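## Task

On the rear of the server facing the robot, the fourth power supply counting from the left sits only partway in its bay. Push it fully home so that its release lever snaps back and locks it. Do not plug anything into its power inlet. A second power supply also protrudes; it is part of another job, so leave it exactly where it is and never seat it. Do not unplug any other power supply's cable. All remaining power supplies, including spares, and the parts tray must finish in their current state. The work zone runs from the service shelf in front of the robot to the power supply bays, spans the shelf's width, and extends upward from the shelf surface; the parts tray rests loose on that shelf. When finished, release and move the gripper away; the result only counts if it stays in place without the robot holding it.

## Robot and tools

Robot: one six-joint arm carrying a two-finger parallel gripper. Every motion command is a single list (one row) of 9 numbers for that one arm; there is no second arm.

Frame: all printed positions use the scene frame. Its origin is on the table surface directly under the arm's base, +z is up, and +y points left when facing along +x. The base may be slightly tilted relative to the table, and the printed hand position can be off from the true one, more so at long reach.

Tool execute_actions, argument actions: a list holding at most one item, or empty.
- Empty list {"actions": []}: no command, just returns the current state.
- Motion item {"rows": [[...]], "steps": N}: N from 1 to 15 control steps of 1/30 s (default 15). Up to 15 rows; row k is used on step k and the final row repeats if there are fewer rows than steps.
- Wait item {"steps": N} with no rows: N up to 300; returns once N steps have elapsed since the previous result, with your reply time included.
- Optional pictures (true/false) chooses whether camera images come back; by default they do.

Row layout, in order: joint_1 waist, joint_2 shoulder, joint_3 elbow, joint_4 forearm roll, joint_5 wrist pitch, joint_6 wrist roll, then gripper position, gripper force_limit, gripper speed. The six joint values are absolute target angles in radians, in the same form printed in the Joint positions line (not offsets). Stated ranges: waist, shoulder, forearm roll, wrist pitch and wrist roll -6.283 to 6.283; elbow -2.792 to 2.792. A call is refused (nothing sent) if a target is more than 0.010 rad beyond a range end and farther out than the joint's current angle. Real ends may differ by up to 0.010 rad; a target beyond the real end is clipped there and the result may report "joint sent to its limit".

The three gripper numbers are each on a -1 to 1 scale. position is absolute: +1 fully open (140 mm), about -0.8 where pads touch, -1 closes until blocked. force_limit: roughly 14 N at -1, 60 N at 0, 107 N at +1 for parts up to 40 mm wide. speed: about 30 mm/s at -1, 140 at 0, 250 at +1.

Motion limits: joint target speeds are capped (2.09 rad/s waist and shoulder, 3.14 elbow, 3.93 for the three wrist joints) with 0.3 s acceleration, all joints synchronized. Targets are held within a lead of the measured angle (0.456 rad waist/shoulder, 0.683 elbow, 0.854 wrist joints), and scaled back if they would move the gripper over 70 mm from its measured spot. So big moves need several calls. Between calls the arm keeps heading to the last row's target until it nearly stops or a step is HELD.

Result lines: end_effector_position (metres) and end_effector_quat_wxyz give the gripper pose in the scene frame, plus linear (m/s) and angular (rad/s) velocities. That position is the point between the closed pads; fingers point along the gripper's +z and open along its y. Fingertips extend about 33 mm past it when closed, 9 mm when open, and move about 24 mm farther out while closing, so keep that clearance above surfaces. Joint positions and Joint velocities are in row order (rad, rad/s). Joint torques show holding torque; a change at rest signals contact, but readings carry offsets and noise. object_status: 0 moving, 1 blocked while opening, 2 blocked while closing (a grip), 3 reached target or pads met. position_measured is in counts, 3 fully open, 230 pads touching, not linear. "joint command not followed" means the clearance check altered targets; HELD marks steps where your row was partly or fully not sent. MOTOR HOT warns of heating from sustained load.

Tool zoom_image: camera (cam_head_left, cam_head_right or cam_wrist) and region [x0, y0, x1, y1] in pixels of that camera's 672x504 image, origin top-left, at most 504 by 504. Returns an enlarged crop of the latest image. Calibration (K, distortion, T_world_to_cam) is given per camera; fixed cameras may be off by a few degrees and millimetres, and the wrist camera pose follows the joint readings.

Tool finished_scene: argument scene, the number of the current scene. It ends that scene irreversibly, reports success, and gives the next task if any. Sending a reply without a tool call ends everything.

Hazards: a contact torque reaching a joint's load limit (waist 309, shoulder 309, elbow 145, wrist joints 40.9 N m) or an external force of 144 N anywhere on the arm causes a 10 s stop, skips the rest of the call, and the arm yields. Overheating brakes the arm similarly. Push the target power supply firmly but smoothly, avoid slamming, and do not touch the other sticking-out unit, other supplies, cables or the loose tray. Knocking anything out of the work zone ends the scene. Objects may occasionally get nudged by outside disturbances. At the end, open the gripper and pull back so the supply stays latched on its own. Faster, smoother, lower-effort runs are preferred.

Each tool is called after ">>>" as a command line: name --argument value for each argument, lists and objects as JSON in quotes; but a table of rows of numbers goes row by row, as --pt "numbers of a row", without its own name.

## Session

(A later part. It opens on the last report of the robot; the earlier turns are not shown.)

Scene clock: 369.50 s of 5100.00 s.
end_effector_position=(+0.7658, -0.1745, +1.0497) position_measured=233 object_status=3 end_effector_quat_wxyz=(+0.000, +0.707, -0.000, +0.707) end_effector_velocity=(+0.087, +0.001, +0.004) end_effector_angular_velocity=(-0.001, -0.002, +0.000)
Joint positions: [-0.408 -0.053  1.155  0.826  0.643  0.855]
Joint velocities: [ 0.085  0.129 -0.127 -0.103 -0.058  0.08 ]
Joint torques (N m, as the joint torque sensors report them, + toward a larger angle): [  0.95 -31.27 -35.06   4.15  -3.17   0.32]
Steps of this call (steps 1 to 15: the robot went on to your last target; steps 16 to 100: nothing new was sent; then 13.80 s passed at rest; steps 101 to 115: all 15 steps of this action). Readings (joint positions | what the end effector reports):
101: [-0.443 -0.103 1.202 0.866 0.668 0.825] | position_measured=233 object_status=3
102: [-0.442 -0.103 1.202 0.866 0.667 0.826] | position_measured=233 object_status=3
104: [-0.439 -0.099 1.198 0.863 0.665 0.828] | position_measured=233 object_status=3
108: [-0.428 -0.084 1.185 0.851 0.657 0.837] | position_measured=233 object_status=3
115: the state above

>>> execute_actions --actions '[{"rows": [[-0.4009,-0.0423,1.1444,0.8178,0.6376,0.8620,-1,0,0.5],[-0.3985,-0.0386,1.1408,0.8149,0.6359,0.8642,-1,0,0.5],[-0.3956,-0.0342,1.1365,0.8115,0.6340,0.8669,-1,0,0.5],[-0.3921,-0.0282,1.1306,0.8070,0.6317,0.8705,-1,0,0.5],[-0.3891,-0.0229,1.1254,0.8032,0.6297,0.8736,-1,0,0.5],[-0.3862,-0.0176,1.1202,0.7993,0.6278,0.8767,-1,0,0.5],[-0.3836,-0.0131,1.1157,0.7960,0.6262,0.8793,-1,0,0.5],[-0.3811,-0.0086,1.1112,0.7927,0.6245,0.8820,-1,0,0.5],[-0.3786,-0.0041,1.1067,0.7895,0.6229,0.8847,-1,0,0.5],[-0.3760,0.0004,1.1022,0.7862,0.6212,0.8873,-1,0,0.5],[-0.3735,0.0050,1.0978,0.7829,0.6196,0.8900,-1,0,0.5],[-0.3714,0.0087,1.0940,0.7801,0.6182,0.8922,-1,0,0.5],[-0.3697,0.0117,1.0910,0.7779,0.6171,0.8940,-1,0,0.5],[-0.3684,0.0140,1.0888,0.7763,0.6163,0.8953,-1,0,0.5],[-0.3676,0.0155,1.0873,0.7752,0.6157,0.8962,-1,0,0.5]], "steps": 15}]' --pictures false

>>> execute_actions --actions '[{"steps": 10}]'

Scene clock: 375.73 s of 5100.00 s.
end_effector_position=(+0.8093, -0.1743, +1.0501) position_measured=233 object_status=3 end_effector_quat_wxyz=(+0.000, +0.707, -0.000, +0.707) end_effector_velocity=(+0.055, +0.001, -0.002) end_effector_angular_velocity=(+0.001, -0.000, +0.001)
Joint positions: [-0.37   0.012  1.091  0.778  0.617  0.894]
Joint velocities: [ 0.045  0.081 -0.078 -0.057 -0.031  0.046]
Joint torques (N m, as the joint torque sensors report them, + toward a larger angle): [ -1.97 -38.55 -31.56   3.38  -1.37   0.27]
Steps of this call (steps 1 to 15: the robot went on to your last target; steps 16 to 100: nothing new was sent; then 2.40 s passed at rest; steps 101 to 115: all 15 steps of this action). Readings (joint positions | what the end effector reports):
101: [-0.402 -0.044 1.146 0.819 0.639 0.861] | position_measured=233 object_status=3
102: [-0.402 -0.044 1.145 0.819 0.638 0.861] | position_measured=233 object_status=3
104: [-0.398 -0.038 1.140 0.814 0.636 0.865] | position_measured=233 object_status=3
108: [-0.386 -0.018 1.121 0.800 0.628 0.876] | position_measured=233 object_status=3
115: the state above

Scene clock: 376.07 s of 5100.00 s.
end_effector_position=(+0.8118, -0.1742, +1.0500) position_measured=233 object_status=3 end_effector_quat_wxyz=(+0.000, +0.707, -0.000, +0.707) end_effector_velocity=(+0.001, -0.001, -0.001) end_effector_angular_velocity=(+0.001, +0.002, -0.000)
Joint positions: [-0.368  0.015  1.087  0.775  0.616  0.896]
Joint velocities: [-0.001  0.001  0.001 -0.     0.001  0.   ]
Joint torques (N m, as the joint torque sensors report them, + toward a larger angle): [ -1.14 -36.08 -32.94   3.72  -2.15   0.25]
Steps of this call (steps 1 to 10: the robot went on to your last target). Readings (joint positions | what the end effector reports):
1: [-0.368 0.014 1.089 0.776 0.616 0.895] | position_measured=233 object_status=3
2: [-0.368 0.015 1.088 0.776 0.616 0.896] | position_measured=233 object_status=3
4: [-0.368 0.015 1.087 0.775 0.616 0.896] | position_measured=233 object_status=3
8: [-0.368 0.015 1.087 0.775 0.616 0.896] | position_measured=233 object_status=3
10: the state above
camera_calibration (this result's frames):
cam_wrist: T_world_to_cam=[[-0.00673565, -0.978511, 0.206086, -0.386691], [-0.414991, -0.18477, -0.890866, 1.24652], [0.909801, -0.0915242, -0.404829, -0.141105], [0, 0, 0, 1]] pos_world=[0.643068, -0.160976, 1.13305]

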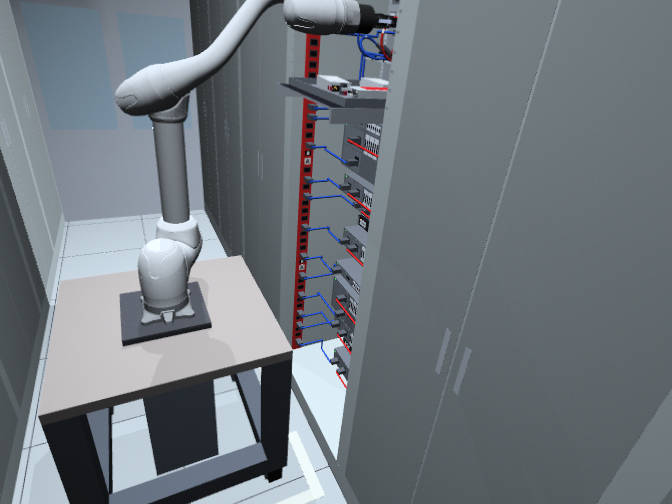

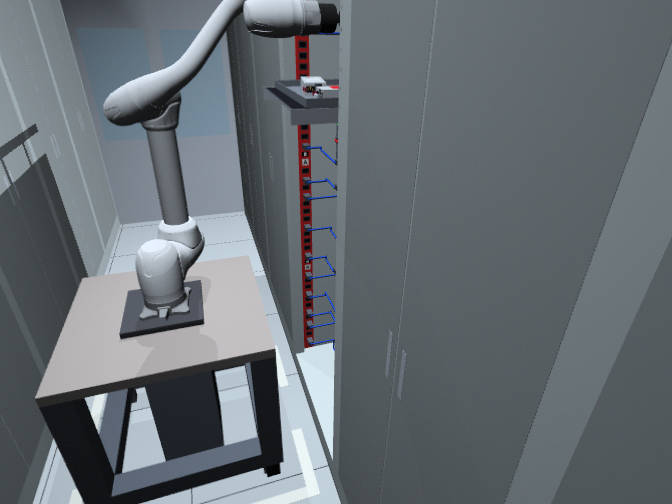

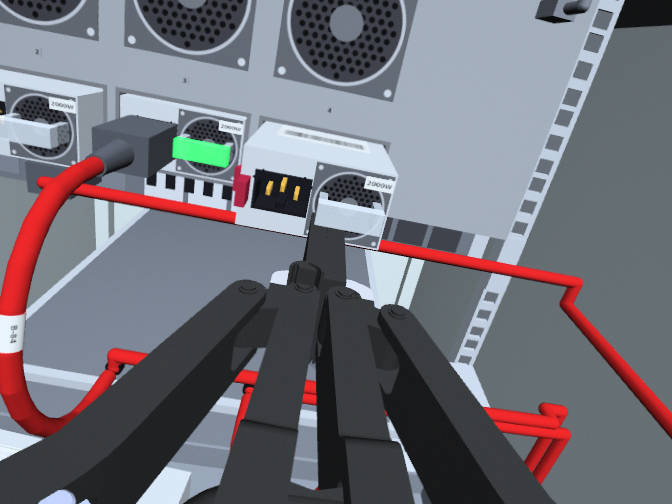

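>>> zoom_image --camera "cam_wrist" --region '[90, 80, 420, 270]'

Region (90, 80, 420, 270) of cam_wrist's 672x504 image, scaled by 1.527, with more detail than that image has; it fills the top 290 rows of this view, and the rest is white.

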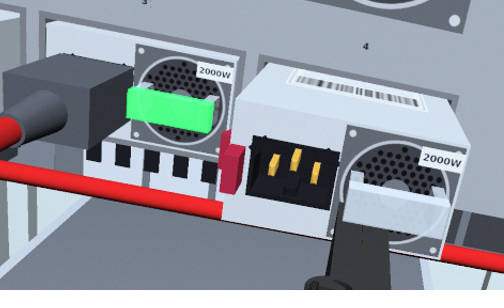

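>>> zoom_image --camera "cam_wrist" --region '[110, 85, 270, 215]'

>>> zoom_image --camera "cam_wrist" --region '[225, 105, 415, 260]'

Region (110, 85, 270, 215) of cam_wrist's 672x504 image, scaled by 3.150, with more detail than that image has; it fills the top 410 rows of this view, and the rest is white.

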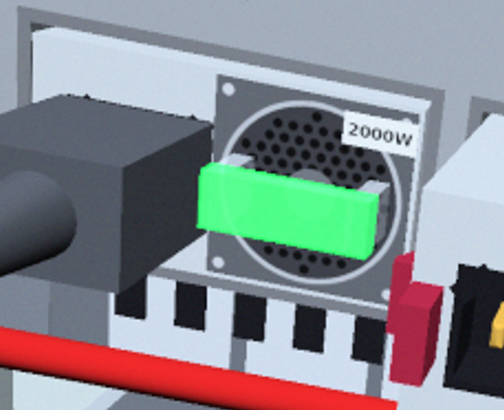

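Region (225, 105, 415, 260) of cam_wrist's 672x504 image, scaled by 2.653, with more detail than that image has; it fills the top 411 rows of this view, and the rest is white.

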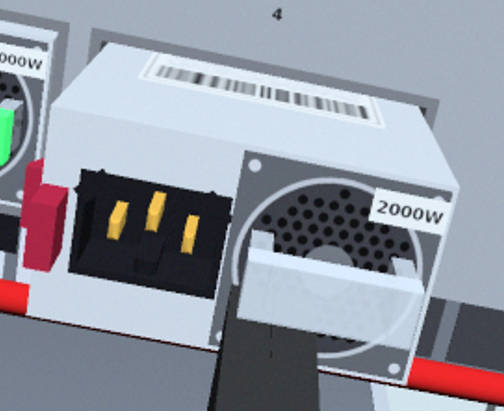

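>>> execute_actions --actions '[{"rows": [[-0.3687,0.0135,1.0893,0.7767,0.6164,0.8950,-1,0,0.5],[-0.3712,0.0090,1.0937,0.7799,0.6181,0.8924,-1,0,0.5],[-0.3749,0.0025,1.1002,0.7847,0.6205,0.8885,-1,0,0.5],[-0.3790,-0.0049,1.1075,0.7900,0.6232,0.8842,-1,0,0.5],[-0.3831,-0.0122,1.1147,0.7953,0.6258,0.8799,-1,0,0.5],[-0.3868,-0.0187,1.1212,0.8001,0.6282,0.8760,-1,0,0.5],[-0.3893,-0.0232,1.1256,0.8033,0.6299,0.8734,-1,0,0.5],[-0.3904,-0.0252,1.1276,0.8048,0.6306,0.8722,-1,0,0.5],[-0.3904,-0.0243,1.1247,0.8029,0.6320,0.8746,-1,0,0.5],[-0.3904,-0.0223,1.1180,0.7984,0.6353,0.8803,-1,0,0.5],[-0.3903,-0.0195,1.1084,0.7919,0.6400,0.8883,-1,0,0.5],[-0.3903,-0.0166,1.0987,0.7855,0.6448,0.8964,-1,0,0.5],[-0.3902,-0.0138,1.0891,0.7790,0.6495,0.9044,-1,0,0.5],[-0.3902,-0.0118,1.0824,0.7745,0.6528,0.9101,-1,0,0.5],[-0.3902,-0.0109,1.0795,0.7726,0.6542,0.9125,-1,0,0.5]], "steps": 15}]' --pictures false

>>> execute_actions --actions '[{"steps": 8}]'

Scene clock: 443.80 s of 5100.00 s.
end_effector_position=(+0.7848, -0.1742, +1.0632) position_measured=233 object_status=3 end_effector_quat_wxyz=(+0.000, +0.707, -0.000, +0.707) end_effector_velocity=(-0.000, -0.002, +0.083) end_effector_angular_velocity=(+0.003, -0.000, -0.004)
Joint positions: [-0.39  -0.014  1.091  0.78   0.649  0.903]
Joint velocities: [-0.001  0.071 -0.238 -0.159  0.116  0.201]
Joint torques (N m, as the joint torque sensors report them, + toward a larger angle): [ -1.01 -38.81 -33.91   3.86  -2.64   0.68]
Steps of this call (steps 1 to 15: the robot went on to your last target; steps 16 to 100: nothing new was sent; then 63.90 s passed at rest; steps 101 to 115: all 15 steps of this action). Readings (joint positions | what the end effector reports):
101: [-0.368 0.015 1.087 0.775 0.616 0.896] | position_measured=233 object_status=3
102: [-0.368 0.015 1.088 0.775 0.616 0.896] | position_measured=233 object_status=3
104: [-0.371 0.008 1.095 0.781 0.618 0.892] | position_measured=233 object_status=3
108: [-0.386 -0.017 1.120 0.799 0.628 0.877] | position_measured=233 object_status=3
115: the state above

Scene clock: 444.07 s of 5100.00 s.
end_effector_position=(+0.7849, -0.1743, +1.0670) position_measured=233 object_status=3 end_effector_quat_wxyz=(+0.000, +0.707, -0.000, +0.707) end_effector_velocity=(+0.001, +0.000, -0.000) end_effector_angular_velocity=(+0.001, -0.000, +0.001)
Joint positions: [-0.39  -0.011  1.08   0.773  0.654  0.912]
Joint velocities: [ 0.001  0.002 -0.002  0.    -0.     0.001]
Joint torques (N m, as the joint torque sensors report them, + toward a larger angle): [ -2.35 -38.97 -34.9    3.82  -2.61   0.32]
Steps of this call (steps 1 to 8: the robot went on to your last target). Readings (joint positions | what the end effector reports):
1: [-0.390 -0.012 1.084 0.776 0.652 0.909] | position_measured=233 object_status=3
2: [-0.390 -0.011 1.081 0.774 0.654 0.911] | position_measured=233 object_status=3
4: [-0.390 -0.011 1.080 0.773 0.654 0.912] | position_measured=233 object_status=3
8: the state above
camera_calibration (this result's frames):
cam_wrist: T_world_to_cam=[[-0.00673985, -0.978518, 0.206053, -0.390355], [-0.41506, -0.184732, -0.890842, 1.25045], [0.909769, -0.0915283, -0.404898, -0.109647], [0, 0, 0, 1]] pos_world=[0.616135, -0.161007, 1.14999]

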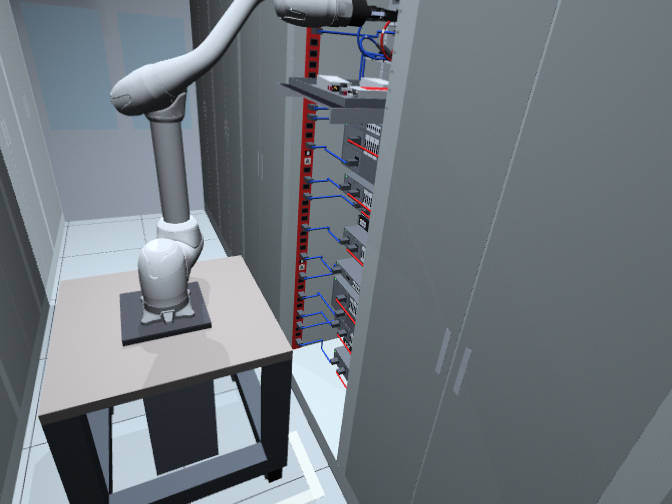

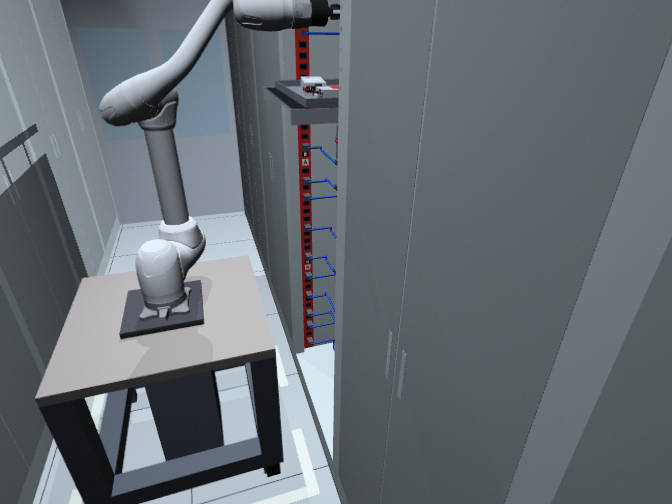

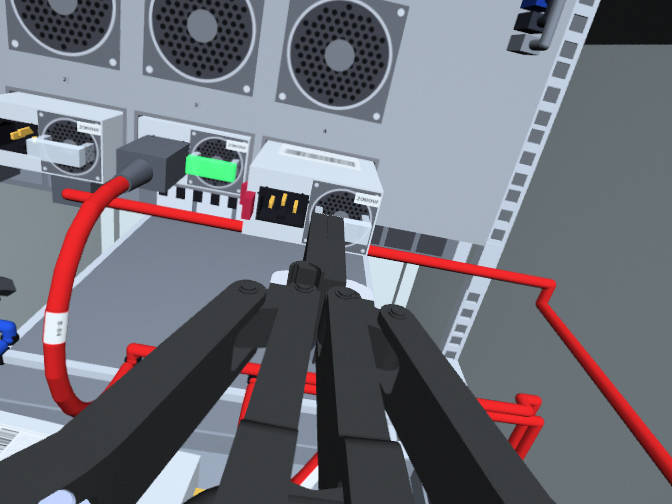

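>>> execute_actions --actions '[{"rows": [[-0.3885,-0.0079,1.0764,0.7703,0.6533,0.9143,-1,0,0.5],[-0.3869,-0.0048,1.0733,0.7681,0.6523,0.9161,-1,0,0.5],[-0.3856,-0.0025,1.0709,0.7664,0.6516,0.9175,-1,0,0.5],[-0.3844,-0.0002,1.0686,0.7647,0.6509,0.9189,-1,0,0.5],[-0.3832,0.0021,1.0662,0.7630,0.6502,0.9202,-1,0,0.5],[-0.3819,0.0044,1.0639,0.7613,0.6495,0.9216,-1,0,0.5],[-0.3803,0.0074,1.0608,0.7591,0.6486,0.9234,-1,0,0.5],[-0.3782,0.0113,1.0569,0.7563,0.6474,0.9257,-1,0,0.5],[-0.3762,0.0151,1.0530,0.7535,0.6462,0.9280,-1,0,0.5],[-0.3737,0.0197,1.0483,0.7501,0.6448,0.9307,-1,0,0.5],[-0.3712,0.0243,1.0436,0.7467,0.6434,0.9334,-1,0,0.5],[-0.3688,0.0288,1.0389,0.7433,0.6420,0.9361,-1,0,0.5],[-0.3663,0.0334,1.0343,0.7400,0.6406,0.9389,-1,0,0.5],[-0.3638,0.0380,1.0296,0.7366,0.6391,0.9416,-1,0,0.5],[-0.3613,0.0426,1.0249,0.7332,0.6377,0.9443,-1,0,0.5]], "steps": 15}]' --pictures false

>>> execute_actions --actions '[{"steps": 8}]'

Scene clock: 449.43 s of 5100.00 s.
end_effector_position=(+0.8138, -0.1744, +1.0672) position_measured=233 object_status=3 end_effector_quat_wxyz=(+0.000, +0.707, -0.000, +0.707) end_effector_velocity=(+0.089, +0.002, -0.002) end_effector_angular_velocity=(-0.000, -0.001, +0.000)
Joint positions: [-0.366  0.033  1.034  0.74   0.64   0.939]
Joint velocities: [ 0.073  0.135 -0.137 -0.099 -0.042  0.08 ]
Joint torques (N m, as the joint torque sensors report them, + toward a larger angle): [  0.01 -35.12 -29.31   3.14  -0.93  -0.31]
Steps of this call (steps 1 to 30: the robot went on to your last target; steps 31 to 120: nothing new was sent; then 0.87 s passed at rest; steps 121 to 135: all 15 steps of this action). Readings (joint positions | what the end effector reports):
121: [-0.390 -0.011 1.079 0.773 0.654 0.913] | position_measured=233 object_status=3
122: [-0.390 -0.010 1.078 0.772 0.654 0.913] | position_measured=233 object_status=3
124: [-0.387 -0.005 1.073 0.768 0.653 0.916] | position_measured=233 object_status=3
128: [-0.382 0.005 1.063 0.761 0.649 0.922] | position_measured=233 object_status=3
135: the state above

Scene clock: 449.70 s of 5100.00 s.
end_effector_position=(+0.8199, -0.1742, +1.0669) position_measured=233 object_status=3 end_effector_quat_wxyz=(+0.000, +0.707, -0.000, +0.707) end_effector_velocity=(-0.000, +0.001, +0.001) end_effector_angular_velocity=(+0.000, -0.003, -0.000)
Joint positions: [-0.361  0.043  1.025  0.733  0.638  0.944]
Joint velocities: [ 0.001 -0.    -0.001 -0.    -0.003  0.001]
Joint torques (N m, as the joint torque sensors report them, + toward a larger angle): [ -2.48 -44.22 -33.94   3.89  -2.94   0.17]
Steps of this call (steps 1 to 8: the robot went on to your last target). Readings (joint positions | what the end effector reports):
1: [-0.364 0.038 1.030 0.737 0.639 0.942] | position_measured=233 object_status=3
2: [-0.362 0.041 1.026 0.734 0.638 0.943] | position_measured=233 object_status=3
4: [-0.361 0.043 1.025 0.733 0.638 0.944] | position_measured=233 object_status=3
8: the state above
camera_calibration (this result's frames):
cam_wrist: T_world_to_cam=[[-0.00668644, -0.978493, 0.206171, -0.390255], [-0.415111, -0.184856, -0.890793, 1.26493], [0.909746, -0.09154, -0.404947, -0.14146], [0, 0, 0, 1]] pos_world=[0.651168, -0.160982, 1.14996]

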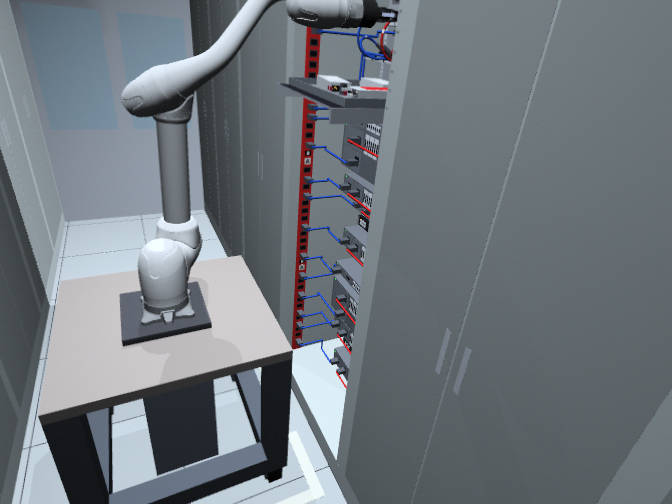

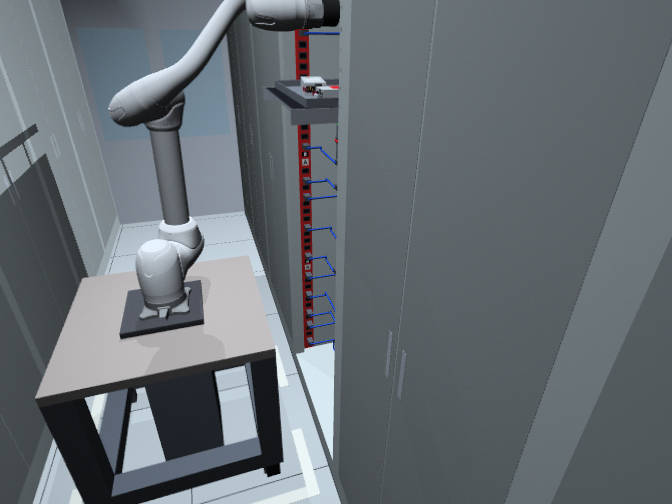

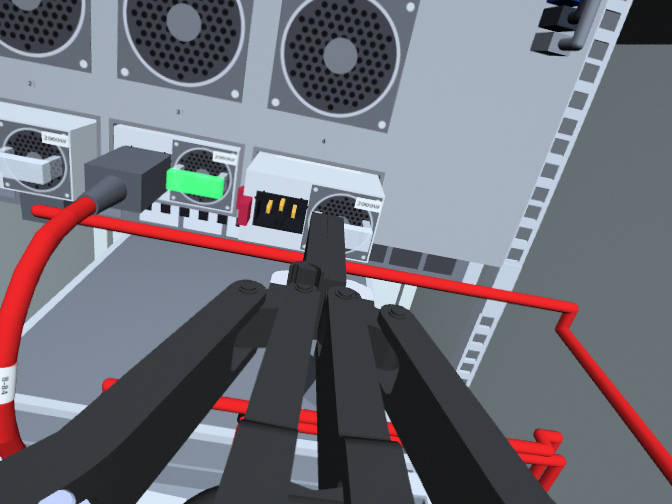

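>>> execute_actions --actions '[{"rows": [[-0.3606,0.0442,1.0231,0.7321,0.6374,0.9453,-1,0,0.5],[-0.3598,0.0461,1.0210,0.7307,0.6371,0.9465,-1,0,0.5],[-0.3587,0.0484,1.0186,0.7291,0.6367,0.9478,-1,0,0.5],[-0.3577,0.0506,1.0161,0.7275,0.6362,0.9492,-1,0,0.5],[-0.3567,0.0530,1.0135,0.7258,0.6358,0.9507,-1,0,0.5],[-0.3556,0.0554,1.0109,0.7241,0.6354,0.9521,-1,0,0.5],[-0.3545,0.0578,1.0083,0.7224,0.6349,0.9536,-1,0,0.5],[-0.3534,0.0602,1.0056,0.7207,0.6345,0.9551,-1,0,0.5],[-0.3523,0.0626,1.0030,0.7190,0.6340,0.9565,-1,0,0.5],[-0.3513,0.0650,1.0004,0.7173,0.6336,0.9580,-1,0,0.5],[-0.3503,0.0671,0.9981,0.7158,0.6332,0.9593,-1,0,0.5],[-0.3494,0.0692,0.9958,0.7144,0.6328,0.9605,-1,0,0.5],[-0.3485,0.0711,0.9937,0.7130,0.6325,0.9617,-1,0,0.5],[-0.3477,0.0730,0.9916,0.7116,0.6321,0.9629,-1,0,0.5],[-0.3469,0.0746,0.9899,0.7105,0.6318,0.9638,-1,0,0.5]], "steps": 15}]' --pictures false

>>> execute_actions --actions '[{"steps": 8}]'

Scene clock: 462.43 s of 5100.00 s.
end_effector_position=(+0.8378, -0.1746, +1.0672) position_measured=233 object_status=3 end_effector_quat_wxyz=(+0.000, +0.707, -0.000, +0.707) end_effector_velocity=(+0.034, +0.001, +0.002) end_effector_angular_velocity=(-0.001, -0.002, +0.002)
Joint positions: [-0.348  0.071  0.993  0.713  0.632  0.962]
Joint velocities: [ 0.026  0.056 -0.064 -0.039 -0.01   0.033]
Joint torques (N m, as the joint torque sensors report them, + toward a larger angle): [  1.37 -46.82 -36.67   5.32  -1.8    0.05]
Steps of this call (steps 1 to 15: the robot went on to your last target; steps 16 to 100: nothing new was sent; then 8.90 s passed at rest; steps 101 to 115: all 15 steps of this action). Readings (joint positions | what the end effector reports):
101: [-0.361 0.043 1.025 0.733 0.638 0.944] | position_measured=233 object_status=3
102: [-0.361 0.043 1.024 0.733 0.638 0.945] | position_measured=233 object_status=3
104: [-0.360 0.046 1.021 0.731 0.637 0.947] | position_measured=233 object_status=3
108: [-0.355 0.056 1.011 0.724 0.635 0.952] | position_measured=233 object_status=3
115: the state above

Scene clock: 462.70 s of 5100.00 s.
end_effector_position=(+0.8398, -0.1745, +1.0672) position_measured=233 object_status=3 end_effector_quat_wxyz=(+0.000, +0.707, -0.000, +0.707) end_effector_velocity=(+0.000, +0.001, -0.000) end_effector_angular_velocity=(+0.001, +0.000, +0.001)
Joint positions: [-0.347  0.075  0.99   0.711  0.632  0.964]
Joint velocities: [ 0.001 -0.     0.001 -0.    -0.     0.   ]
Joint torques (N m, as the joint torque sensors report them, + toward a larger angle): [  2.14 -46.06 -34.69   4.99  -2.19   0.39]
Steps of this call (steps 1 to 8: the robot went on to your last target). Readings (joint positions | what the end effector reports):
1: [-0.348 0.073 0.991 0.711 0.632 0.963] | position_measured=233 object_status=3
2: [-0.347 0.074 0.990 0.711 0.632 0.964] | position_measured=233 object_status=3
4: [-0.347 0.075 0.990 0.711 0.632 0.964] | position_measured=233 object_status=3
8: the state above
camera_calibration (this result's frames):
cam_wrist: T_world_to_cam=[[-0.00669783, -0.9785, 0.206137, -0.390424], [-0.415209, -0.18481, -0.890757, 1.27346], [0.909702, -0.0915558, -0.405044, -0.159355], [0, 0, 0, 1]] pos_world=[0.671103, -0.161271, 1.15028]

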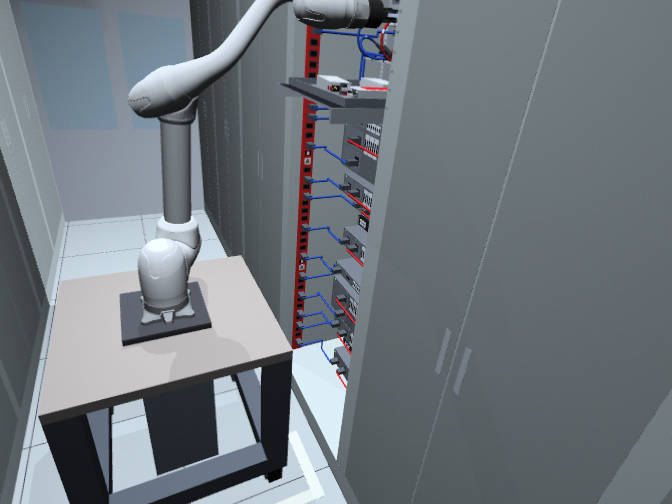

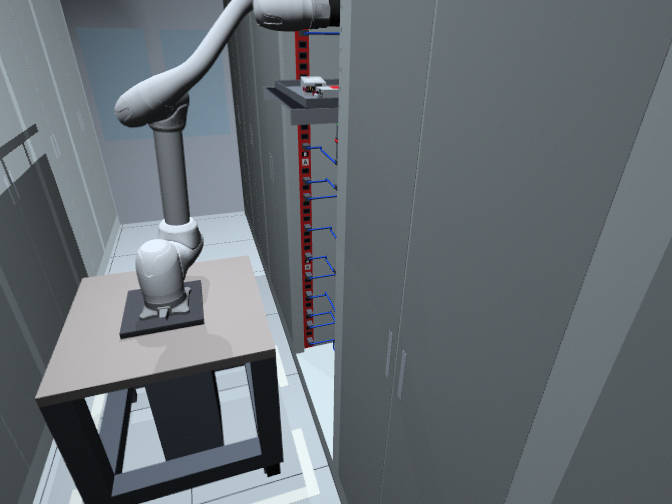

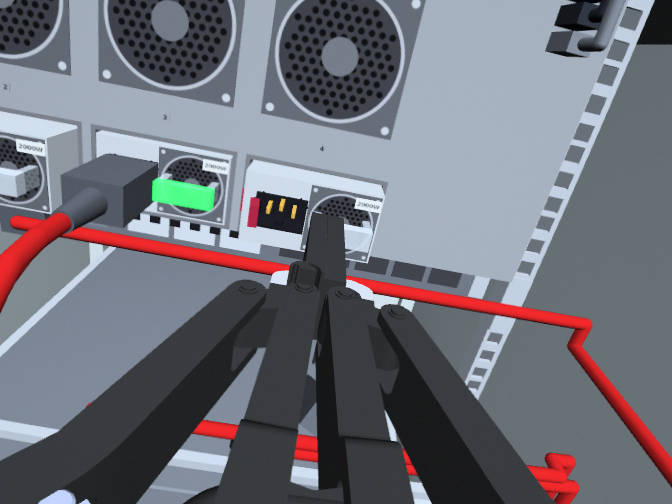

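>>> zoom_image --camera "cam_wrist" --region '[140, 130, 400, 270]'

Region (140, 130, 400, 270) of cam_wrist's 672x504 image, scaled by 1.938, with more detail than that image has; it fills the top 271 rows of this view, and the rest is white.

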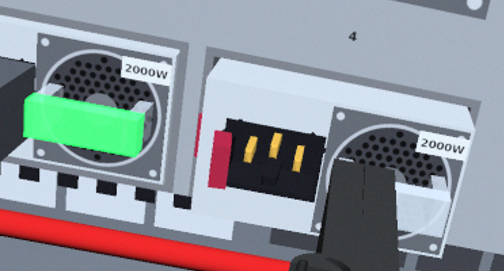

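>>> execute_actions --actions '[{"rows": [[-0.34651,0.07556,0.98883,0.70982,0.63162,0.96443,-1,0,0.5],[-0.34607,0.07652,0.98778,0.70914,0.63145,0.96501,-1,0,0.5],[-0.34564,0.07748,0.98673,0.70846,0.63127,0.96560,-1,0,0.5],[-0.34521,0.07844,0.98568,0.70778,0.63109,0.96618,-1,0,0.5],[-0.34478,0.07940,0.98463,0.70709,0.63091,0.96677,-1,0,0.5],[-0.34435,0.08036,0.98358,0.70641,0.63074,0.96735,-1,0,0.5],[-0.34391,0.08132,0.98253,0.70573,0.63056,0.96794,-1,0,0.5],[-0.34348,0.08228,0.98148,0.70505,0.63038,0.96852,-1,0,0.5],[-0.34305,0.08324,0.98043,0.70437,0.63020,0.96911,-1,0,0.5],[-0.34262,0.08420,0.97938,0.70369,0.63003,0.96969,-1,0,0.5],[-0.34219,0.08516,0.97833,0.70301,0.62985,0.97028,-1,0,0.5],[-0.34175,0.08612,0.97728,0.70232,0.62967,0.97086,-1,0,0.5],[-0.34132,0.08707,0.97623,0.70164,0.62949,0.97145,-1,0,0.5],[-0.34089,0.08803,0.97518,0.70096,0.62931,0.97203,-1,0,0.5],[-0.34046,0.08899,0.97413,0.70028,0.62914,0.97262,-1,0,0.5]], "steps": 15}]' --pictures false

>>> execute_actions --actions '[{"steps": 8}]'

Scene clock: 477.27 s of 5100.00 s.
end_effector_position=(+0.8478, -0.1745, +1.0672) position_measured=233 object_status=3 end_effector_quat_wxyz=(+0.000, +0.707, -0.000, +0.707) end_effector_velocity=(+0.016, +0.002, +0.002) end_effector_angular_velocity=(-0.001, -0.002, +0.002)
Joint positions: [-0.341  0.087  0.976  0.701  0.629  0.972]
Joint velocities: [ 0.014  0.027 -0.032 -0.02  -0.005  0.016]
Joint torques (N m, as the joint torque sensors report them, + toward a larger angle): [  2.88 -41.96 -32.04   5.04  -1.82   0.14]
Steps of this call (steps 1 to 15: the robot went on to your last target; steps 16 to 100: nothing new was sent; then 10.73 s passed at rest; steps 101 to 115: all 15 steps of this action). Readings (joint positions | what the end effector reports):
101: [-0.347 0.075 0.990 0.710 0.632 0.964] | position_measured=233 object_status=3
102: [-0.347 0.075 0.989 0.710 0.632 0.964] | position_measured=233 object_status=3
104: [-0.346 0.077 0.987 0.709 0.632 0.965] | position_measured=233 object_status=3
108: [-0.344 0.081 0.983 0.706 0.631 0.967] | position_measured=233 object_status=3
115: the state above

Scene clock: 477.53 s of 5100.00 s.
end_effector_position=(+0.8488, -0.1745, +1.0672) position_measured=233 object_status=3 end_effector_quat_wxyz=(+0.000, +0.707, -0.000, +0.707) end_effector_velocity=(+0.001, -0.001, -0.000) end_effector_angular_velocity=(+0.000, +0.000, -0.001)
Joint positions: [-0.34   0.089  0.974  0.7    0.629  0.973]
Joint velocities: [-0.     0.001 -0.     0.    -0.     0.   ]
Joint torques (N m, as the joint torque sensors report them, + toward a larger angle): [  2.44 -44.33 -32.51   4.44  -1.69   0.24]
Steps of this call (steps 1 to 8: the robot went on to your last target). Readings (joint positions | what the end effector reports):
1: [-0.341 0.088 0.975 0.701 0.629 0.972] | position_measured=233 object_status=3
2: [-0.341 0.089 0.974 0.700 0.629 0.972] | position_measured=233 object_status=3
4: [-0.340 0.089 0.974 0.700 0.629 0.973] | position_measured=233 object_status=3
8: the state above
camera_calibration (this result's frames):
cam_wrist: T_world_to_cam=[[-0.00670784, -0.978509, 0.206095, -0.390267], [-0.415191, -0.18477, -0.890773, 1.27717], [0.90971, -0.0915439, -0.405029, -0.16759], [0, 0, 0, 1]] pos_world=[0.680109, -0.16124, 1.15022]

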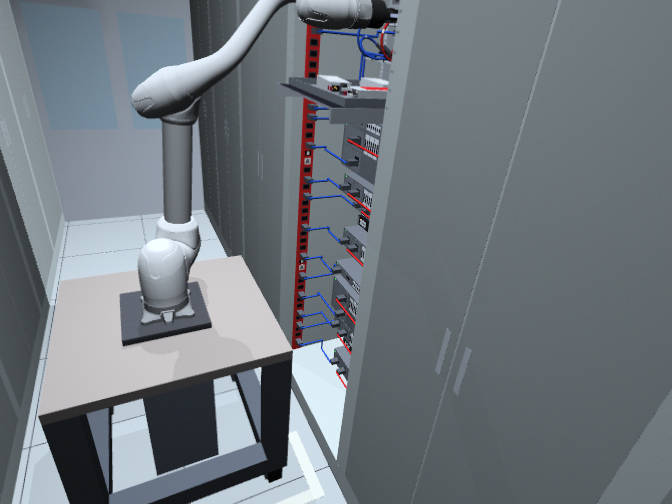

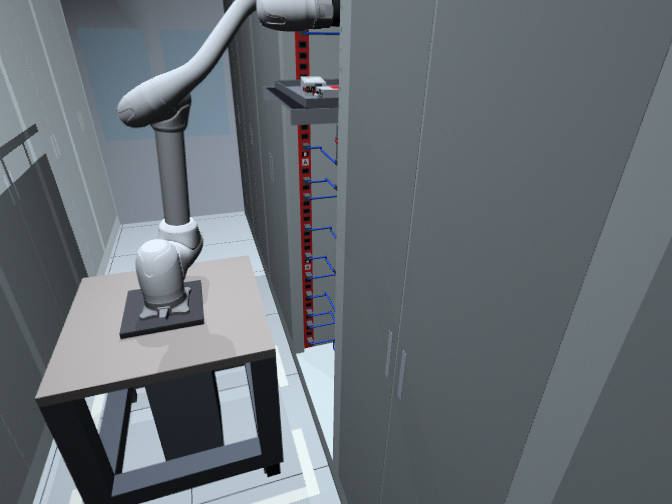

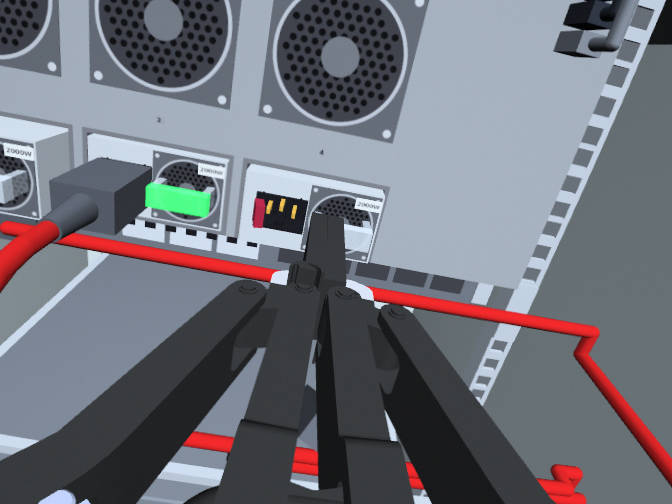

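>>> zoom_image --camera "cam_wrist" --region '[140, 135, 400, 270]'

Region (140, 135, 400, 270) of cam_wrist's 672x504 image, scaled by 1.938, with more detail than that image has; it fills the top 262 rows of this view, and the rest is white.

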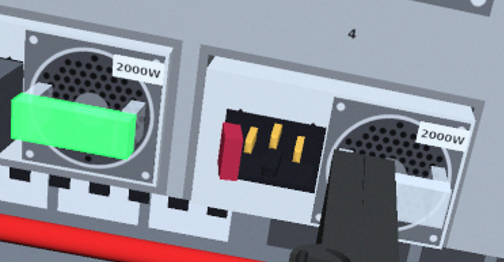

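>>> execute_actions --actions '[{"rows": [[-0.34021,0.08955,0.97352,0.69988,0.62904,0.97296,-1,0,0.5],[-0.33996,0.09011,0.97290,0.69948,0.62893,0.97330,-1,0,0.5],[-0.33970,0.09067,0.97229,0.69909,0.62883,0.97364,-1,0,0.5],[-0.33945,0.09123,0.97168,0.69869,0.62872,0.97398,-1,0,0.5],[-0.33920,0.09179,0.97107,0.69829,0.62862,0.97433,-1,0,0.5],[-0.33895,0.09235,0.97045,0.69789,0.62852,0.97467,-1,0,0.5],[-0.33870,0.09291,0.96984,0.69749,0.62841,0.97501,-1,0,0.5],[-0.33844,0.09347,0.96923,0.69710,0.62831,0.97535,-1,0,0.5],[-0.33819,0.09403,0.96861,0.69670,0.62820,0.97569,-1,0,0.5],[-0.33794,0.09459,0.96800,0.69630,0.62810,0.97603,-1,0,0.5],[-0.33769,0.09515,0.96739,0.69590,0.62800,0.97637,-1,0,0.5],[-0.33744,0.09571,0.96677,0.69550,0.62789,0.97671,-1,0,0.5]], "steps": 15}]'

Scene clock: 489.03 s of 5100.00 s.
end_effector_position=(+0.8527, -0.1744, +1.0675) position_measured=233 object_status=3 end_effector_quat_wxyz=(+0.000, +0.707, -0.000, +0.707) end_effector_velocity=(+0.005, -0.002, -0.005) end_effector_angular_velocity=(+0.003, +0.006, -0.000)
Joint positions: [-0.338  0.095  0.967  0.696  0.628  0.977]
Joint velocities: [ 0.001  0.006  0.001 -0.001 -0.001  0.001]
Joint torques (N m, as the joint torque sensors report them, + toward a larger angle): [  9.23 -12.52 -23.82   4.95  -1.66   0.45]
Steps of this call (steps 1 to 15: the robot went on to your last target; steps 16 to 100: nothing new was sent; then 7.67 s passed at rest; steps 101 to 115: all 15 steps of this action). Readings (joint positions | what the end effector reports):
101: [-0.340 0.089 0.974 0.700 0.629 0.973] | position_measured=233 object_status=3
102: [-0.340 0.089 0.974 0.700 0.629 0.973] | position_measured=233 object_status=3
104: [-0.340 0.090 0.973 0.699 0.629 0.973] | position_measured=233 object_status=3
108: [-0.339 0.092 0.970 0.698 0.629 0.975] | position_measured=233 object_status=3
115: the state above
camera_calibration (this result's frames):
cam_wrist: T_world_to_cam=[[-0.0069233, -0.978468, 0.20628, -0.390214], [-0.414759, -0.184895, -0.890948, 1.27888], [0.909905, -0.0917249, -0.404549, -0.171642], [0, 0, 0, 1]] pos_world=[0.683906, -0.161098, 1.15048]

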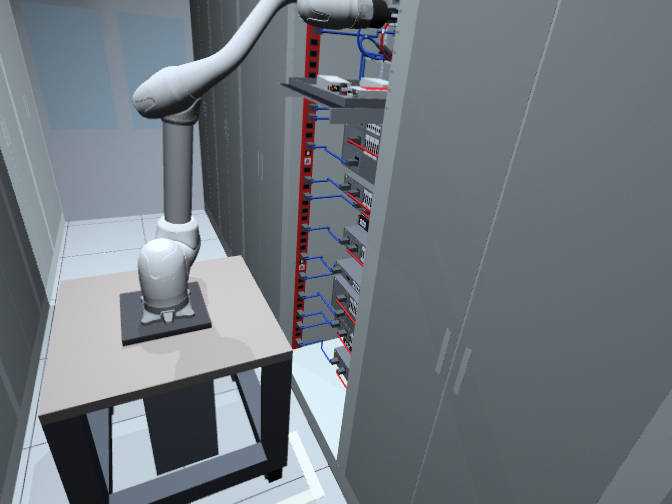

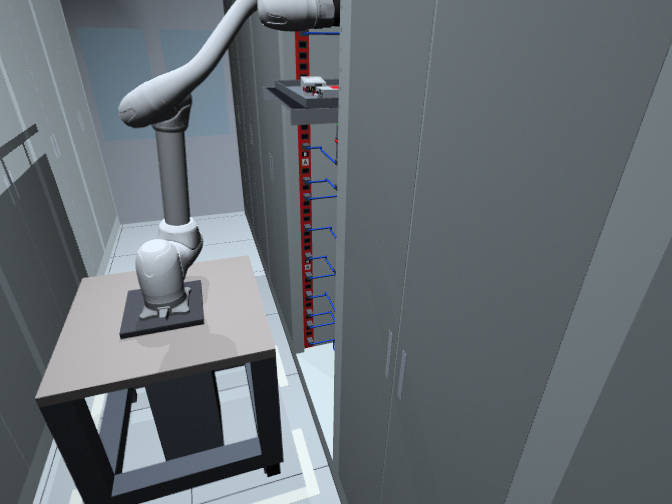

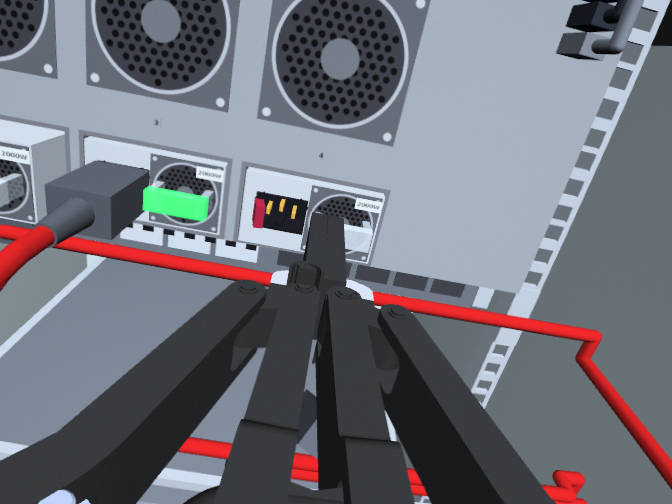

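>>> execute_actions --actions '[{"rows": [[-0.33731,0.09599,0.96647,0.69530,0.62784,0.97688,-1,0,0.5],[-0.33718,0.09627,0.96616,0.69511,0.62779,0.97705,-1,0,0.5],[-0.33706,0.09655,0.96586,0.69491,0.62774,0.97722,-1,0,0.5],[-0.33693,0.09683,0.96555,0.69471,0.62768,0.97740,-1,0,0.5],[-0.33681,0.09711,0.96524,0.69451,0.62763,0.97757,-1,0,0.5],[-0.33668,0.09739,0.96494,0.69431,0.62758,0.97774,-1,0,0.5],[-0.33656,0.09767,0.96463,0.69411,0.62753,0.97791,-1,0,0.5],[-0.33643,0.09795,0.96432,0.69391,0.62748,0.97808,-1,0,0.5],[-0.33631,0.09823,0.96402,0.69371,0.62743,0.97825,-1,0,0.5],[-0.33618,0.09851,0.96371,0.69351,0.62737,0.97842,-1,0,0.5],[-0.33605,0.09879,0.96340,0.69331,0.62732,0.97859,-1,0,0.5],[-0.33592,0.09907,0.96310,0.69312,0.62727,0.97876,-1,0,0.5]], "steps": 15}]'

Scene clock: 495.37 s of 5100.00 s.
end_effector_position=(+0.8552, -0.1744, +1.0669) position_measured=233 object_status=3 end_effector_quat_wxyz=(+0.000, +0.707, -0.000, +0.707) end_effector_velocity=(-0.001, -0.001, +0.001) end_effector_angular_velocity=(-0.002, -0.001, -0.001)
Joint positions: [-0.336  0.099  0.963  0.693  0.627  0.979]
Joint velocities: [-0.001 -0.    -0.001 -0.001  0.    -0.001]
Joint torques (N m, as the joint torque sensors report them, + toward a larger angle): [  3.96 -28.35 -27.81   3.84  -2.37   0.2 ]
Steps of this call (steps 1 to 15: the robot went on to your last target; steps 16 to 100: nothing new was sent; then 2.50 s passed at rest; steps 101 to 115: all 15 steps of this action). Readings (joint positions | what the end effector reports):
101: [-0.337 0.096 0.967 0.695 0.628 0.977] | position_measured=233 object_status=3
102: [-0.337 0.096 0.967 0.695 0.628 0.977] | position_measured=233 object_status=3
104: [-0.337 0.097 0.966 0.695 0.628 0.977] | position_measured=233 object_status=3
108: [-0.337 0.098 0.965 0.694 0.628 0.978] | position_measured=233 object_status=3
115: the state above
camera_calibration (this result's frames):
cam_wrist: T_world_to_cam=[[-0.00659615, -0.978516, 0.206065, -0.390122], [-0.415256, -0.184781, -0.89074, 1.27967], [0.909681, -0.0914453, -0.405116, -0.173336], [0, 0, 0, 1]] pos_world=[0.686498, -0.161132, 1.15002]

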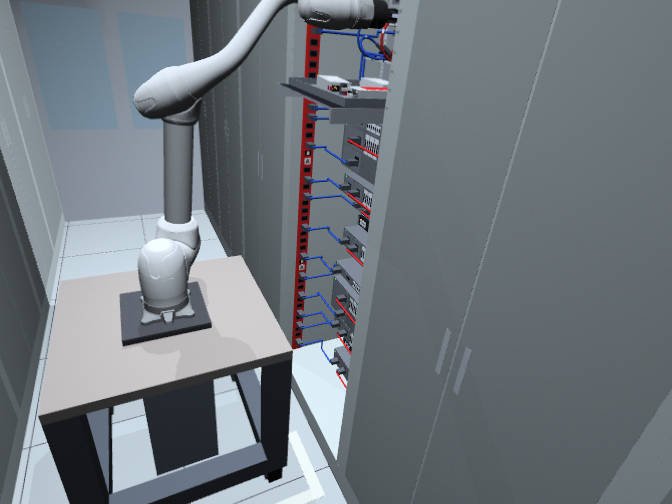

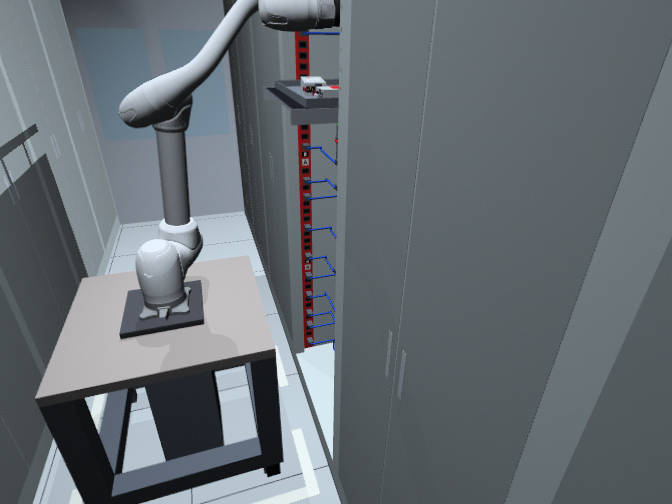

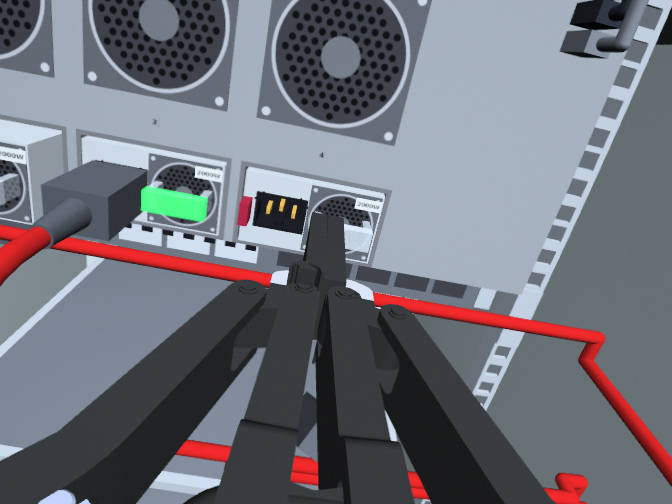

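>>> zoom_image --camera "cam_wrist" --region '[140, 140, 400, 270]'

Region (140, 140, 400, 270) of cam_wrist's 672x504 image, scaled by 1.938, with more detail than that image has.

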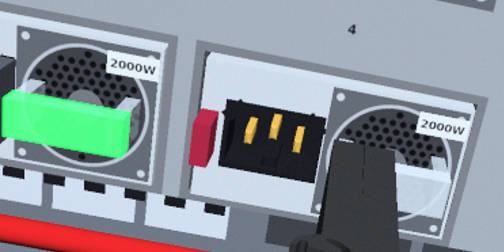

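>>> execute_actions --actions '[{"rows": [[-0.33580,0.09935,0.96280,0.69292,0.62722,0.97893,-1,0,0.5],[-0.33567,0.09963,0.96249,0.69272,0.62717,0.97910,-1,0,0.5],[-0.33555,0.09991,0.96218,0.69252,0.62712,0.97927,-1,0,0.5],[-0.33542,0.10019,0.96187,0.69232,0.62706,0.97944,-1,0,0.5]], "steps": 9}]' --pictures false

Scene clock: 502.63 s of 5100.00 s.
end_effector_position=(+0.8557, -0.1745, +1.0671) position_measured=233 object_status=3 end_effector_quat_wxyz=(+0.000, +0.707, -0.000, +0.707) end_effector_velocity=(+0.000, +0.001, -0.000) end_effector_angular_velocity=(-0.001, +0.001, +0.001)
Joint positions: [-0.336  0.1    0.962  0.692  0.627  0.979]
Joint velocities: [ 0.001 -0.     0.     0.     0.001 -0.001]
Joint torques (N m, as the joint torque sensors report them, + toward a larger angle): [  2.24 -29.72 -28.5    4.32  -2.49   0.38]
Steps of this call (steps 1 to 15: the robot went on to your last target; steps 16 to 100: nothing new was sent; then 3.63 s passed at rest; steps 101 to 109: all 9 steps of this action). Readings (joint positions | what the end effector reports):
101: [-0.336 0.099 0.963 0.693 0.627 0.979] | position_measured=233 object_status=3
102: [-0.336 0.099 0.963 0.693 0.627 0.979] | position_measured=233 object_status=3
104: [-0.336 0.099 0.962 0.693 0.627 0.979] | position_measured=233 object_status=3
108: [-0.336 0.100 0.962 0.692 0.627 0.979] | position_measured=233 object_status=3
109: the state above

>>> execute_actions --actions '[{"rows": [[-0.33529,0.10047,0.96157,0.69212,0.62701,0.97961,-1,0,0.5],[-0.33517,0.10075,0.96126,0.69192,0.62696,0.97978,-1,0,0.5],[-0.33504,0.10103,0.96095,0.69172,0.62691,0.97995,-1,0,0.5],[-0.33492,0.10131,0.96065,0.69153,0.62685,0.98012,-1,0,0.5]], "steps": 10}]' --pictures false

Scene clock: 505.53 s of 5100.00 s.
end_effector_position=(+0.8564, -0.1742, +1.0672) position_measured=233 object_status=3 end_effector_quat_wxyz=(+0.000, +0.707, -0.000, +0.707) end_effector_velocity=(+0.001, -0.001, -0.001) end_effector_angular_velocity=(+0.001, +0.002, -0.001)
Joint positions: [-0.335  0.101  0.961  0.692  0.627  0.98 ]
Joint velocities: [-0.001  0.001  0.001 -0.    -0.     0.   ]
Joint torques (N m, as the joint torque sensors report them, + toward a larger angle): [  4.13  -2.16 -25.14   3.88  -6.44   0.42]
Steps of this call (steps 1 to 15: the robot went on to your last target; steps 16 to 77: nothing new was sent; steps 78 to 87: all 10 steps of this action). Readings (joint positions | what the end effector reports):
78: [-0.335 0.100 0.962 0.692 0.627 0.979] | position_measured=233 object_status=3
79: [-0.335 0.100 0.962 0.692 0.627 0.980] | position_measured=233 object_status=3
81: [-0.335 0.101 0.961 0.692 0.627 0.980] | position_measured=233 object_status=3
85: [-0.335 0.101 0.961 0.692 0.627 0.980] | position_measured=233 object_status=3
87: the state above

>>> execute_actions --actions '[{"rows": [[-0.3357,0.0996,0.9625,0.6927,0.6272,0.9791,-1,0,0.5],[-0.3374,0.0957,0.9668,0.6955,0.6279,0.9767,-1,0,0.5],[-0.3405,0.0890,0.9741,0.7003,0.6291,0.9726,-1,0,0.5],[-0.3448,0.0794,0.9846,0.7071,0.6309,0.9668,-1,0,0.5],[-0.3503,0.0671,0.9981,0.7158,0.6332,0.9593,-1,0,0.5],[-0.3567,0.0530,1.0135,0.7258,0.6358,0.9507,-1,0,0.5],[-0.3638,0.0380,1.0296,0.7366,0.6391,0.9416,-1,0,0.5],[-0.3737,0.0197,1.0483,0.7501,0.6448,0.9307,-1,0,0.5],[-0.3832,0.0021,1.0662,0.7630,0.6502,0.9202,-1,0,0.5],[-0.3902,-0.0109,1.0795,0.7726,0.6542,0.9125,-1,0,0.5]], "steps": 13}]'

Scene clock: 510.07 s of 5100.00 s.
end_effector_position=(+0.7867, -0.1740, +1.0677) position_measured=233 object_status=3 end_effector_quat_wxyz=(+0.000, +0.707, -0.000, +0.707) end_effector_velocity=(-0.111, +0.004, +0.004) end_effector_angular_velocity=(-0.005, -0.009, -0.002)
Joint positions: [-0.388 -0.008  1.076  0.77   0.653  0.915]
Joint velocities: [-0.088 -0.169  0.165  0.117  0.048 -0.097]
Joint torques (N m, as the joint torque sensors report them, + toward a larger angle): [ -4.61   6.88 -25.37   2.29  -2.68  -0.07]
Steps of this call (steps 1 to 15: the robot went on to your last target; steps 16 to 100: nothing new was sent; then 0.77 s passed at rest; steps 101 to 113: all 13 steps of this action). Readings (joint positions | what the end effector reports):
101: [-0.335 0.101 0.961 0.692 0.627 0.980] | position_measured=233 object_status=3
102: [-0.335 0.101 0.962 0.692 0.627 0.980] | position_measured=233 object_status=3
104: [-0.338 0.096 0.969 0.696 0.627 0.976] | position_measured=233 object_status=3
108: [-0.354 0.059 1.008 0.722 0.635 0.954] | position_measured=233 object_status=3
113: the state above
camera_calibration (this result's frames):
cam_wrist: T_world_to_cam=[[-0.006842, -0.978462, 0.206312, -0.390476], [-0.414365, -0.184996, -0.891111, 1.25159], [0.910085, -0.0915854, -0.404175, -0.112033], [0, 0, 0, 1]] pos_world=[0.617905, -0.160787, 1.15059]

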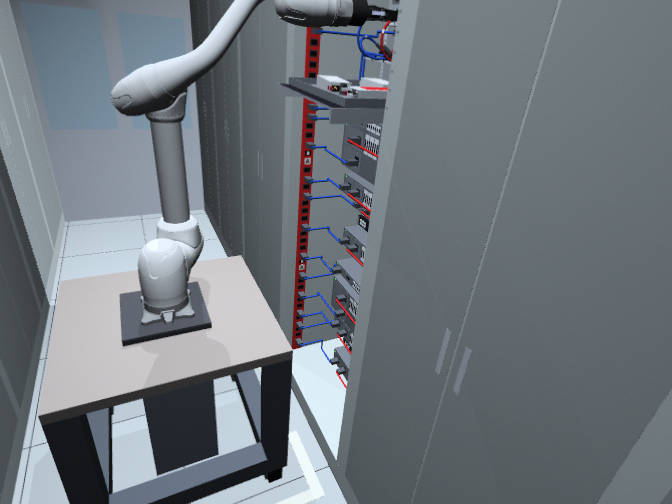

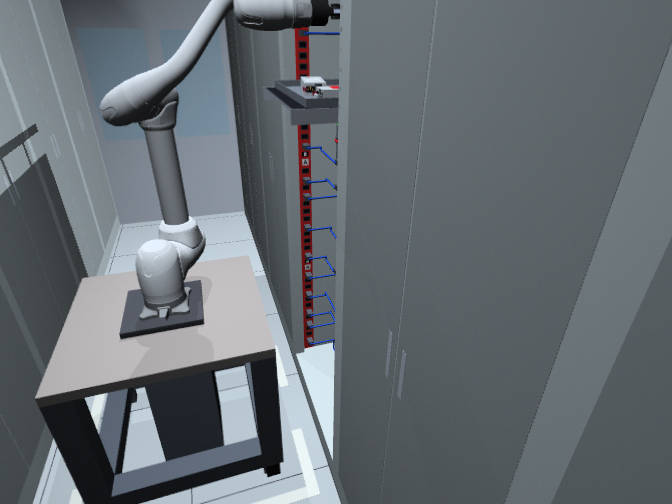

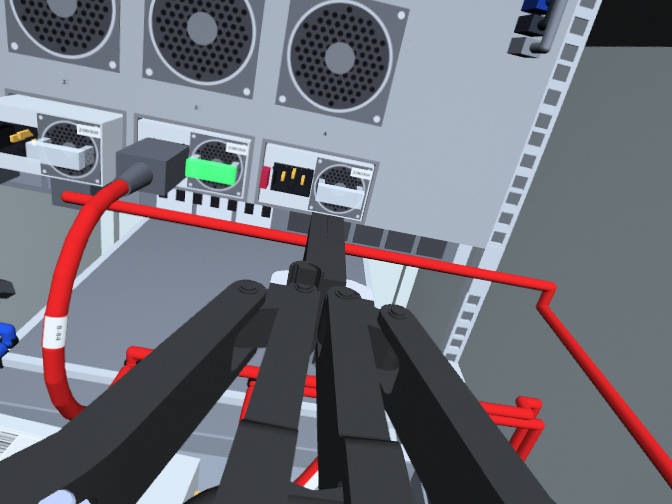

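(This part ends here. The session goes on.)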